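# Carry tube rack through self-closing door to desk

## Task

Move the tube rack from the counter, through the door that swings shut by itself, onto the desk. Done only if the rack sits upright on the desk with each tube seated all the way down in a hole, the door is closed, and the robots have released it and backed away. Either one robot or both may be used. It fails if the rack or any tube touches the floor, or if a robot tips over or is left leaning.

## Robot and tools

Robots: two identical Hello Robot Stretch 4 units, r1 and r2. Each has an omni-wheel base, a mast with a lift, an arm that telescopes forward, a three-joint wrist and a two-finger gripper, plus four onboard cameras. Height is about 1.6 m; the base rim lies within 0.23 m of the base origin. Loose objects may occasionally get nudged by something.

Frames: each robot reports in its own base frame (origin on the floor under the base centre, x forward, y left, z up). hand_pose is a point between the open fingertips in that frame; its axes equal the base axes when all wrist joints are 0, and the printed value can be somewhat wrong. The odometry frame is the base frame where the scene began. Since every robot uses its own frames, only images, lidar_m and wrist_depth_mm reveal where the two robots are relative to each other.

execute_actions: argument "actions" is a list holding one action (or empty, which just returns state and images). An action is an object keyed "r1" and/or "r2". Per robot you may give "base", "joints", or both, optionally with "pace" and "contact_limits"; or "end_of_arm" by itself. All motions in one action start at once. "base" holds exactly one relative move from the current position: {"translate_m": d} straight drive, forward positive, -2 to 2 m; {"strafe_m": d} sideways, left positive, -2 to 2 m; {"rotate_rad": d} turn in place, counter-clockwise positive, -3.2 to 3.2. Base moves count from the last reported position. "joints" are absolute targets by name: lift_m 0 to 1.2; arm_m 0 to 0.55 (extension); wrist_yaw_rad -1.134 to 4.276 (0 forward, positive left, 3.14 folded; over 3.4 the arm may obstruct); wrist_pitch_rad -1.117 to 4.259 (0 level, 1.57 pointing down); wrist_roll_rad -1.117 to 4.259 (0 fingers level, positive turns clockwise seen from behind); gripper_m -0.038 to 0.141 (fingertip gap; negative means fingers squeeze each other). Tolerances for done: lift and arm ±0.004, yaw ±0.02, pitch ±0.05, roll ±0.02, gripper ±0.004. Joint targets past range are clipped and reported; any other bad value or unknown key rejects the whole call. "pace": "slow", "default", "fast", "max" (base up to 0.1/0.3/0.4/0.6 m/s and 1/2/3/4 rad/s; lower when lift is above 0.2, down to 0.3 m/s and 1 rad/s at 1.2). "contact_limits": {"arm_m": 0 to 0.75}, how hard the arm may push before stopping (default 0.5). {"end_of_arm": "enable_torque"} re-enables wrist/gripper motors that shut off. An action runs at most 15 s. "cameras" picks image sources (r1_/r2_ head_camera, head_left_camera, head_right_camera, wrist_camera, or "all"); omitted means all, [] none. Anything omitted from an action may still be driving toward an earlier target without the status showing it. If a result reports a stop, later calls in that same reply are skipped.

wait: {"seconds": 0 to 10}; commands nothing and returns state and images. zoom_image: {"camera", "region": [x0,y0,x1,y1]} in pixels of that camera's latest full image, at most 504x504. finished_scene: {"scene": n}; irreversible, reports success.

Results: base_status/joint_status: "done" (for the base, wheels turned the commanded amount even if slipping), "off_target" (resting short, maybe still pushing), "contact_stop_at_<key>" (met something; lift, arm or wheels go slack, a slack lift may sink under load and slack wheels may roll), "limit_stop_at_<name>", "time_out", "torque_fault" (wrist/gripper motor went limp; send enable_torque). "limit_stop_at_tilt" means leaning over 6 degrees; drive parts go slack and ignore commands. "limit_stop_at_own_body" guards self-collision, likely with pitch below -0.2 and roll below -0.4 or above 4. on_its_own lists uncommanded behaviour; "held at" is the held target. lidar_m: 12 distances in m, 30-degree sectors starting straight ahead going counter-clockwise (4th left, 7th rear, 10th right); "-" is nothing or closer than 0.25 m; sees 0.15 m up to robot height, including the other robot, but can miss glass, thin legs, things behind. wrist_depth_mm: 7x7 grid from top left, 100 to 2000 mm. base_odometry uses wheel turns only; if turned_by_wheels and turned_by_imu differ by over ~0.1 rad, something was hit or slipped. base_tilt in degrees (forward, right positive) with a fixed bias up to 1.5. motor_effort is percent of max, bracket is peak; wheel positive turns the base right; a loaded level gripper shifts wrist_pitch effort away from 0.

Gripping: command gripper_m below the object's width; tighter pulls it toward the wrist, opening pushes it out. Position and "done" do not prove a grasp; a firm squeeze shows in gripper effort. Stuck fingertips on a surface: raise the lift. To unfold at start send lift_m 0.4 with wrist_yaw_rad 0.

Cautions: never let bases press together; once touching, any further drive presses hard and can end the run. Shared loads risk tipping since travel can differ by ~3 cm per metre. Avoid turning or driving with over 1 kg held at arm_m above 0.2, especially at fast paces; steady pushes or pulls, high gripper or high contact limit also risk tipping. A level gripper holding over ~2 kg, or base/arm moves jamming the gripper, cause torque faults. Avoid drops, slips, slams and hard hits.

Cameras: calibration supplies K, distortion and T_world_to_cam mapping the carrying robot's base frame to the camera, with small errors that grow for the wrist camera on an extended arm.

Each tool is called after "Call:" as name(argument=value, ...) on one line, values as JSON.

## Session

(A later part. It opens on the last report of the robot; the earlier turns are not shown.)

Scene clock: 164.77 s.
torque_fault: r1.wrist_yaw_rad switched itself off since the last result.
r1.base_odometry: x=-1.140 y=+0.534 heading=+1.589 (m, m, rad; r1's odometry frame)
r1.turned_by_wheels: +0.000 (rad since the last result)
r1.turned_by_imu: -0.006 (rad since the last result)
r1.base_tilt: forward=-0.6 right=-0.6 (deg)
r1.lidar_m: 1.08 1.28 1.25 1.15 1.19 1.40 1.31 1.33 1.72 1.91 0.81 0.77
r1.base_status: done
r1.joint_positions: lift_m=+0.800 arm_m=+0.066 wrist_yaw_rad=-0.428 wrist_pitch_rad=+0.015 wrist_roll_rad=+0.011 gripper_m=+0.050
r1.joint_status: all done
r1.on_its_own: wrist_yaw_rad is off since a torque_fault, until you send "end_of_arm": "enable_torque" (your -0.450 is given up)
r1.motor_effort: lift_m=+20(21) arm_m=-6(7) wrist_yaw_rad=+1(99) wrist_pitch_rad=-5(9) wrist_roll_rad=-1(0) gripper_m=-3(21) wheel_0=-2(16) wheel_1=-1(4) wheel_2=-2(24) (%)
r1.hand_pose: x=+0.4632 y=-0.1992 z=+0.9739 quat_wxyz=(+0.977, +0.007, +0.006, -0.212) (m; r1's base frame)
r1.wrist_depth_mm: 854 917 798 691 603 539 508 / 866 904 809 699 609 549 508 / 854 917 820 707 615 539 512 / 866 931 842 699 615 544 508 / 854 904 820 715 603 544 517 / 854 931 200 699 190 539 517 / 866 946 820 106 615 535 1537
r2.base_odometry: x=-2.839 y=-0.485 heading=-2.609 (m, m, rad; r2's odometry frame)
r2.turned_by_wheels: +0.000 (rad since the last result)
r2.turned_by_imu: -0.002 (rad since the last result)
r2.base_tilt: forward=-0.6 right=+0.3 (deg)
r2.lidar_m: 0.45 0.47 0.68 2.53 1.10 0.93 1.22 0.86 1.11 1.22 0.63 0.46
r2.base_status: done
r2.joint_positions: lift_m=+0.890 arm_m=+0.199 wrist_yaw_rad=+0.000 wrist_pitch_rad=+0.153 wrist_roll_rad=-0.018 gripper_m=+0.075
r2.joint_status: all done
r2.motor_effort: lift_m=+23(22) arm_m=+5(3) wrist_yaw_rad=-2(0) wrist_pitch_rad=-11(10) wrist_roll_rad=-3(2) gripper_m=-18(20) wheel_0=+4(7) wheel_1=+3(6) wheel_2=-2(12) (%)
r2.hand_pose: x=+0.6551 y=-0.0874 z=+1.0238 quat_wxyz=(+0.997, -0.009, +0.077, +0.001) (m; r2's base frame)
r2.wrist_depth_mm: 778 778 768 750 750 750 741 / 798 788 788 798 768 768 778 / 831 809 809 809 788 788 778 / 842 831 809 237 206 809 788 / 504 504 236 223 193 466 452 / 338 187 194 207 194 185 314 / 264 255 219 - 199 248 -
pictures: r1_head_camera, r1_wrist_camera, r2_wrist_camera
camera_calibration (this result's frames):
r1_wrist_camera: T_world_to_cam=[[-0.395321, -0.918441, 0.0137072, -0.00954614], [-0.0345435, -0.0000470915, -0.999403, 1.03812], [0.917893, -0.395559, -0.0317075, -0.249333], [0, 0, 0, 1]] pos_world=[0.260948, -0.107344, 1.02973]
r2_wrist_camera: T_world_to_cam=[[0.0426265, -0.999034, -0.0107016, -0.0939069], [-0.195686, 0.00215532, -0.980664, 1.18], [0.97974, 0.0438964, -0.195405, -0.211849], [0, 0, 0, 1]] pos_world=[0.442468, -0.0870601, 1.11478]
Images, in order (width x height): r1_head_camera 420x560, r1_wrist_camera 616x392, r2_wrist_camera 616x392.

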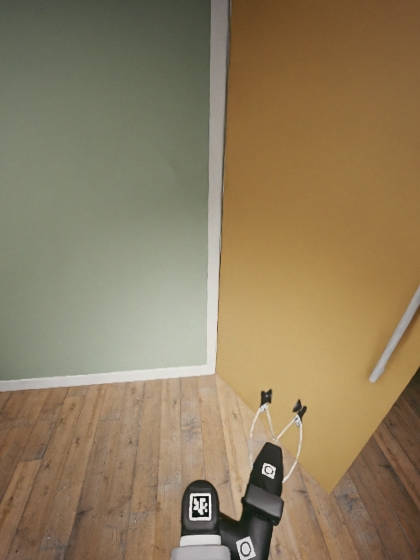

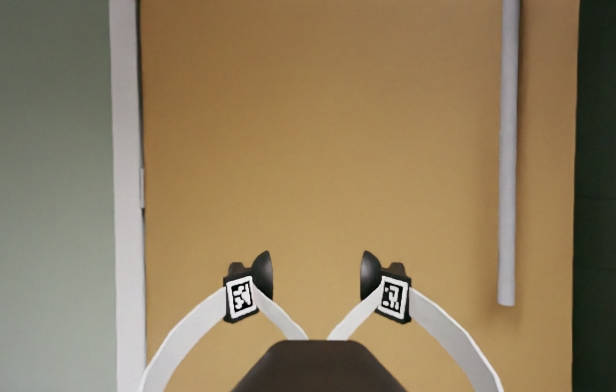

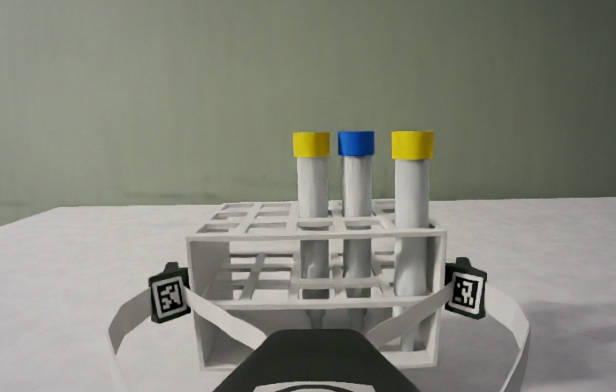

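Call:
execute_actions(actions=[{"r1":{"end_of_arm":"enable_torque"},"r2":{"joints":{"lift_m":0.854},"pace":"slow"}}], cameras=[])

Call:
execute_actions(actions=[{"r2":{"joints":{"gripper_m":0.141}}}], cameras=[])

Call:
execute_actions(actions=[{"r2":{"joints":{"arm_m":0},"base":{"translate_m":-0.15}}}], cameras=["r2_wrist_camera","r1_head_right_camera"])

Scene clock: 170.20 s.
r1.base_odometry: x=-1.140 y=+0.534 heading=+1.589 (m, m, rad; r1's odometry frame)
r1.turned_by_wheels: +0.000 (rad since the last result)
r1.turned_by_imu: +0.001 (rad since the last result)
r1.base_tilt: forward=-0.6 right=-0.5 (deg)
r1.lidar_m: 1.25 1.30 1.24 1.15 1.19 1.40 1.31 1.32 1.75 1.91 1.98 1.36
r1.base_status: not commanded
r1.joint_positions: lift_m=+0.800 arm_m=+0.066 wrist_yaw_rad=-0.428 wrist_pitch_rad=+0.015 wrist_roll_rad=+0.011 gripper_m=+0.050
r1.joint_status: not commanded
r1.end_of_arm: enable_torque: each motor that was off is on again
r1.on_its_own: wrist_yaw_rad is held at -0.428, not at your -0.450, since a torque_fault
r1.motor_effort: lift_m=+19(20) arm_m=-6(6) wrist_yaw_rad=+1(2) wrist_pitch_rad=-5(5) wrist_roll_rad=-1(1) gripper_m=-4(1) wheel_0=-2(2) wheel_1=-1(1) wheel_2=-2(2) (%)
r1.hand_pose: x=+0.4632 y=-0.1992 z=+0.9739 quat_wxyz=(+0.977, +0.007, +0.006, -0.212) (m; r1's base frame)
r1.wrist_depth_mm: 866 946 1025 1160 1430 1618 1661 / 854 946 1060 1182 1366 1618 1618 / 854 931 1060 1205 1366 1661 1618 / 866 931 1060 1205 1366 1618 1618 / 878 946 1042 1205 1430 1661 1661 / 866 976 200 1229 190 1708 1618 / 866 917 1060 106 1430 1661 1618
r2.base_odometry: x=-2.839 y=-0.485 heading=-2.609 (m, m, rad; r2's odometry frame)
r2.turned_by_wheels: +0.000 (rad since the last result)
r2.turned_by_imu: +0.000 (rad since the last result)
r2.base_tilt: forward=-0.6 right=+0.2 (deg)
r2.lidar_m: 0.44 0.47 0.69 2.52 1.09 0.88 0.84 0.89 1.14 1.22 0.65 0.49
r2.base_status: not commanded
r2.joint_positions: lift_m=+0.854 arm_m=+0.199 wrist_yaw_rad=+0.000 wrist_pitch_rad=+0.153 wrist_roll_rad=-0.018 gripper_m=+0.075
r2.joint_status: all done
r2.motor_effort: lift_m=+16(22) arm_m=+5(5) wrist_yaw_rad=-1(0) wrist_pitch_rad=-10(10) wrist_roll_rad=-2(2) gripper_m=-19(20) wheel_0=+4(4) wheel_1=+3(3) wheel_2=-2(2) (%)
r2.hand_pose: x=+0.6551 y=-0.0874 z=+0.9884 quat_wxyz=(+0.997, -0.009, +0.077, +0.001) (m; r2's base frame)
r2.wrist_depth_mm: 759 768 768 759 768 732 741 / 798 778 788 788 768 759 768 / 820 820 820 798 788 778 788 / 750 741 715 237 209 647 627 / 394 394 236 224 194 366 355 / 264 189 193 208 194 185 247 / 207 200 201 - 190 194 -
pictures: none
No camera images: the call's "cameras" was empty. Leave "cameras" out to get every camera's image.

Scene clock: 171.90 s.
r1.base_odometry: x=-1.140 y=+0.534 heading=+1.589 (m, m, rad; r1's odometry frame)
r1.turned_by_wheels: +0.000 (rad since the last result)
r1.turned_by_imu: +0.000 (rad since the last result)
r1.base_tilt: forward=-0.6 right=-0.5 (deg)
r1.lidar_m: 1.24 1.30 1.25 1.16 1.20 1.40 1.30 1.32 1.74 1.90 1.96 1.36
r1.base_status: not commanded
r1.joint_positions: lift_m=+0.800 arm_m=+0.066 wrist_yaw_rad=-0.428 wrist_pitch_rad=+0.015 wrist_roll_rad=+0.011 gripper_m=+0.050
r1.joint_status: not commanded
r1.on_its_own: wrist_yaw_rad is held at -0.428, not at your -0.450, since a torque_fault
r1.motor_effort: lift_m=+20(20) arm_m=-7(6) wrist_yaw_rad=+1(0) wrist_pitch_rad=-6(5) wrist_roll_rad=+0(1) gripper_m=-5(1) wheel_0=-2(2) wheel_1=-1(1) wheel_2=-2(2) (%)
r1.hand_pose: x=+0.4632 y=-0.1992 z=+0.9739 quat_wxyz=(+0.977, +0.007, +0.006, -0.212) (m; r1's base frame)
r1.wrist_depth_mm: 842 931 1060 1182 1366 1618 1661 / 854 917 1042 1182 1366 1661 1661 / 854 931 1078 1229 1397 1661 1661 / 854 931 1060 1229 1366 1708 1661 / 854 946 1042 1229 1397 1708 1661 / 866 946 200 1205 190 1661 1661 / 878 946 1060 106 1430 1537 1661
r2.base_odometry: x=-2.839 y=-0.485 heading=-2.609 (m, m, rad; r2's odometry frame)
r2.turned_by_wheels: +0.000 (rad since the last result)
r2.turned_by_imu: +0.000 (rad since the last result)
r2.base_tilt: forward=-0.6 right=+0.3 (deg)
r2.lidar_m: 0.45 0.49 0.65 2.52 1.10 0.88 0.83 0.88 1.13 1.22 0.65 0.49
r2.base_status: not commanded
r2.joint_positions: lift_m=+0.854 arm_m=+0.199 wrist_yaw_rad=+0.000 wrist_pitch_rad=+0.152 wrist_roll_rad=-0.018 gripper_m=+0.141
r2.joint_status: all done
r2.motor_effort: lift_m=+15(16) arm_m=+5(5) wrist_yaw_rad=-1(1) wrist_pitch_rad=-7(10) wrist_roll_rad=-2(2) gripper_m=-1(20) wheel_0=+4(4) wheel_1=+3(3) wheel_2=-1(2) (%)
r2.hand_pose: x=+0.6552 y=-0.0874 z=+0.9888 quat_wxyz=(+0.997, -0.009, +0.076, +0.001) (m; r2's base frame)
r2.wrist_depth_mm: 768 768 778 759 750 759 741 / 798 798 788 778 778 768 759 / 820 809 809 798 778 798 788 / 788 768 723 228 218 647 640 / 399 399 236 233 206 366 362 / 266 251 229 202 215 229 250 / 208 202 209 - 207 194 -
pictures: none
No camera images: the call's "cameras" was empty. Leave "cameras" out to get every camera's image.

Scene clock: 173.73 s.
r1.base_odometry: x=-1.140 y=+0.534 heading=+1.589 (m, m, rad; r1's odometry frame)
r1.turned_by_wheels: +0.000 (rad since the last result)
r1.turned_by_imu: +0.000 (rad since the last result)
r1.base_tilt: forward=-0.6 right=-0.6 (deg)
r1.lidar_m: 1.25 1.27 1.25 1.15 1.19 1.39 1.31 1.33 1.75 1.91 1.96 1.37
r1.base_status: not commanded
r1.joint_positions: lift_m=+0.800 arm_m=+0.066 wrist_yaw_rad=-0.428 wrist_pitch_rad=+0.015 wrist_roll_rad=+0.011 gripper_m=+0.050
r1.joint_status: not commanded
r1.on_its_own: wrist_yaw_rad is held at -0.428, not at your -0.450, since a torque_fault
r1.motor_effort: lift_m=+19(20) arm_m=-6(6) wrist_yaw_rad=-1(1) wrist_pitch_rad=-5(5) wrist_roll_rad=-1(1) gripper_m=-1(6) wheel_0=-2(2) wheel_1=+0(0) wheel_2=-2(2) (%)
r1.hand_pose: x=+0.4632 y=-0.1992 z=+0.9739 quat_wxyz=(+0.977, +0.007, +0.006, -0.212) (m; r1's base frame)
r1.wrist_depth_mm: 866 931 1060 1229 1397 1661 1661 / 842 946 1060 1229 1366 1618 1661 / 866 931 1060 1229 1336 1661 1618 / 842 917 1042 1205 1366 1618 1661 / 866 960 1042 1229 1430 1661 1618 / 866 960 199 1205 190 1661 1661 / 854 931 1078 106 1430 1618 1618
r2.base_odometry: x=-2.709 y=-0.409 heading=-2.609 (m, m, rad; r2's odometry frame)
r2.turned_by_wheels: +0.000 (rad since the last result)
r2.turned_by_imu: +0.000 (rad since the last result)
r2.base_tilt: forward=-0.5 right=+0.2 (deg)
r2.lidar_m: 0.60 0.63 2.02 2.35 0.88 0.72 0.68 0.73 0.92 1.22 0.86 0.62
r2.base_status: done
r2.joint_positions: lift_m=+0.854 arm_m=+0.003 wrist_yaw_rad=+0.000 wrist_pitch_rad=+0.152 wrist_roll_rad=-0.018 gripper_m=+0.141
r2.joint_status: all done
joint sent to its limit — the command would take r2.arm_m past its lower limit, so that joint was sent only as far as its limit.
r2.motor_effort: lift_m=+16(16) arm_m=-5(6) wrist_yaw_rad=-1(0) wrist_pitch_rad=-8(7) wrist_roll_rad=-2(3) gripper_m=+2(1) wheel_0=-5(11) wheel_1=-3(7) wheel_2=+2(11) (%)
r2.hand_pose: x=+0.4589 y=-0.0875 z=+0.9887 quat_wxyz=(+0.997, -0.009, +0.076, +0.001) (m; r2's base frame)
r2.wrist_depth_mm: 1118 1098 1098 1098 1078 1060 1078 / 1160 1118 1118 1138 1098 1078 1098 / 1182 1160 1138 1118 1138 1118 1138 / 788 768 723 597 676 676 647 / 442 404 399 394 387 382 399 / 1281 788 1255 1255 1229 1205 1229 / 1336 854 1308 - 1255 1281 1255
pictures: r1_head_right_camera, r2_wrist_camera
camera_calibration (this result's frames):
r2_wrist_camera: T_world_to_cam=[[0.0423287, -0.999047, -0.0106576, -0.0859155], [-0.194669, 0.00221569, -0.980867, 1.1069], [0.979955, 0.0435935, -0.194389, -0.0276126], [0, 0, 0, 1]] pos_world=[0.246174, -0.0870824, 1.07944]
Images, in order (width x height): r1_head_right_camera 420x672, r2_wrist_camera 616x392.

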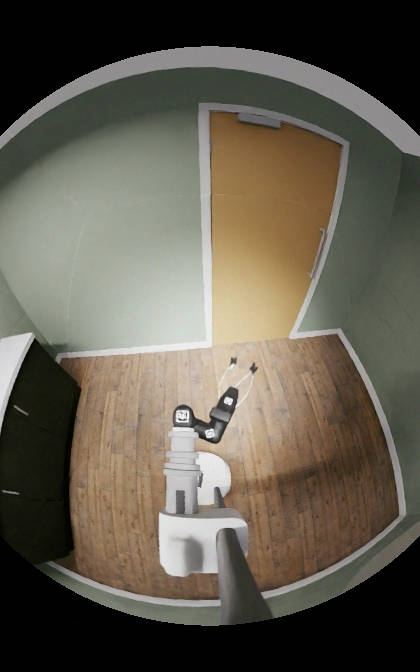

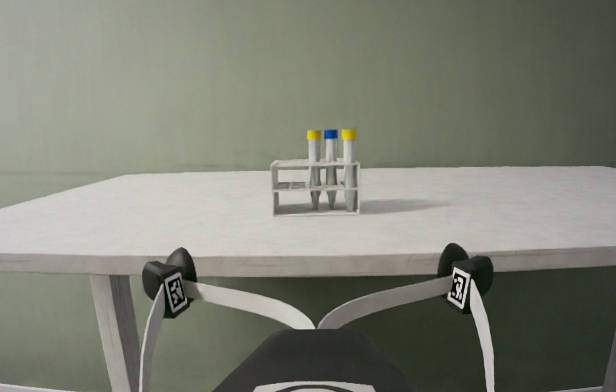

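Call:
finished_scene(scene=1)

The scene is finished: the task was done.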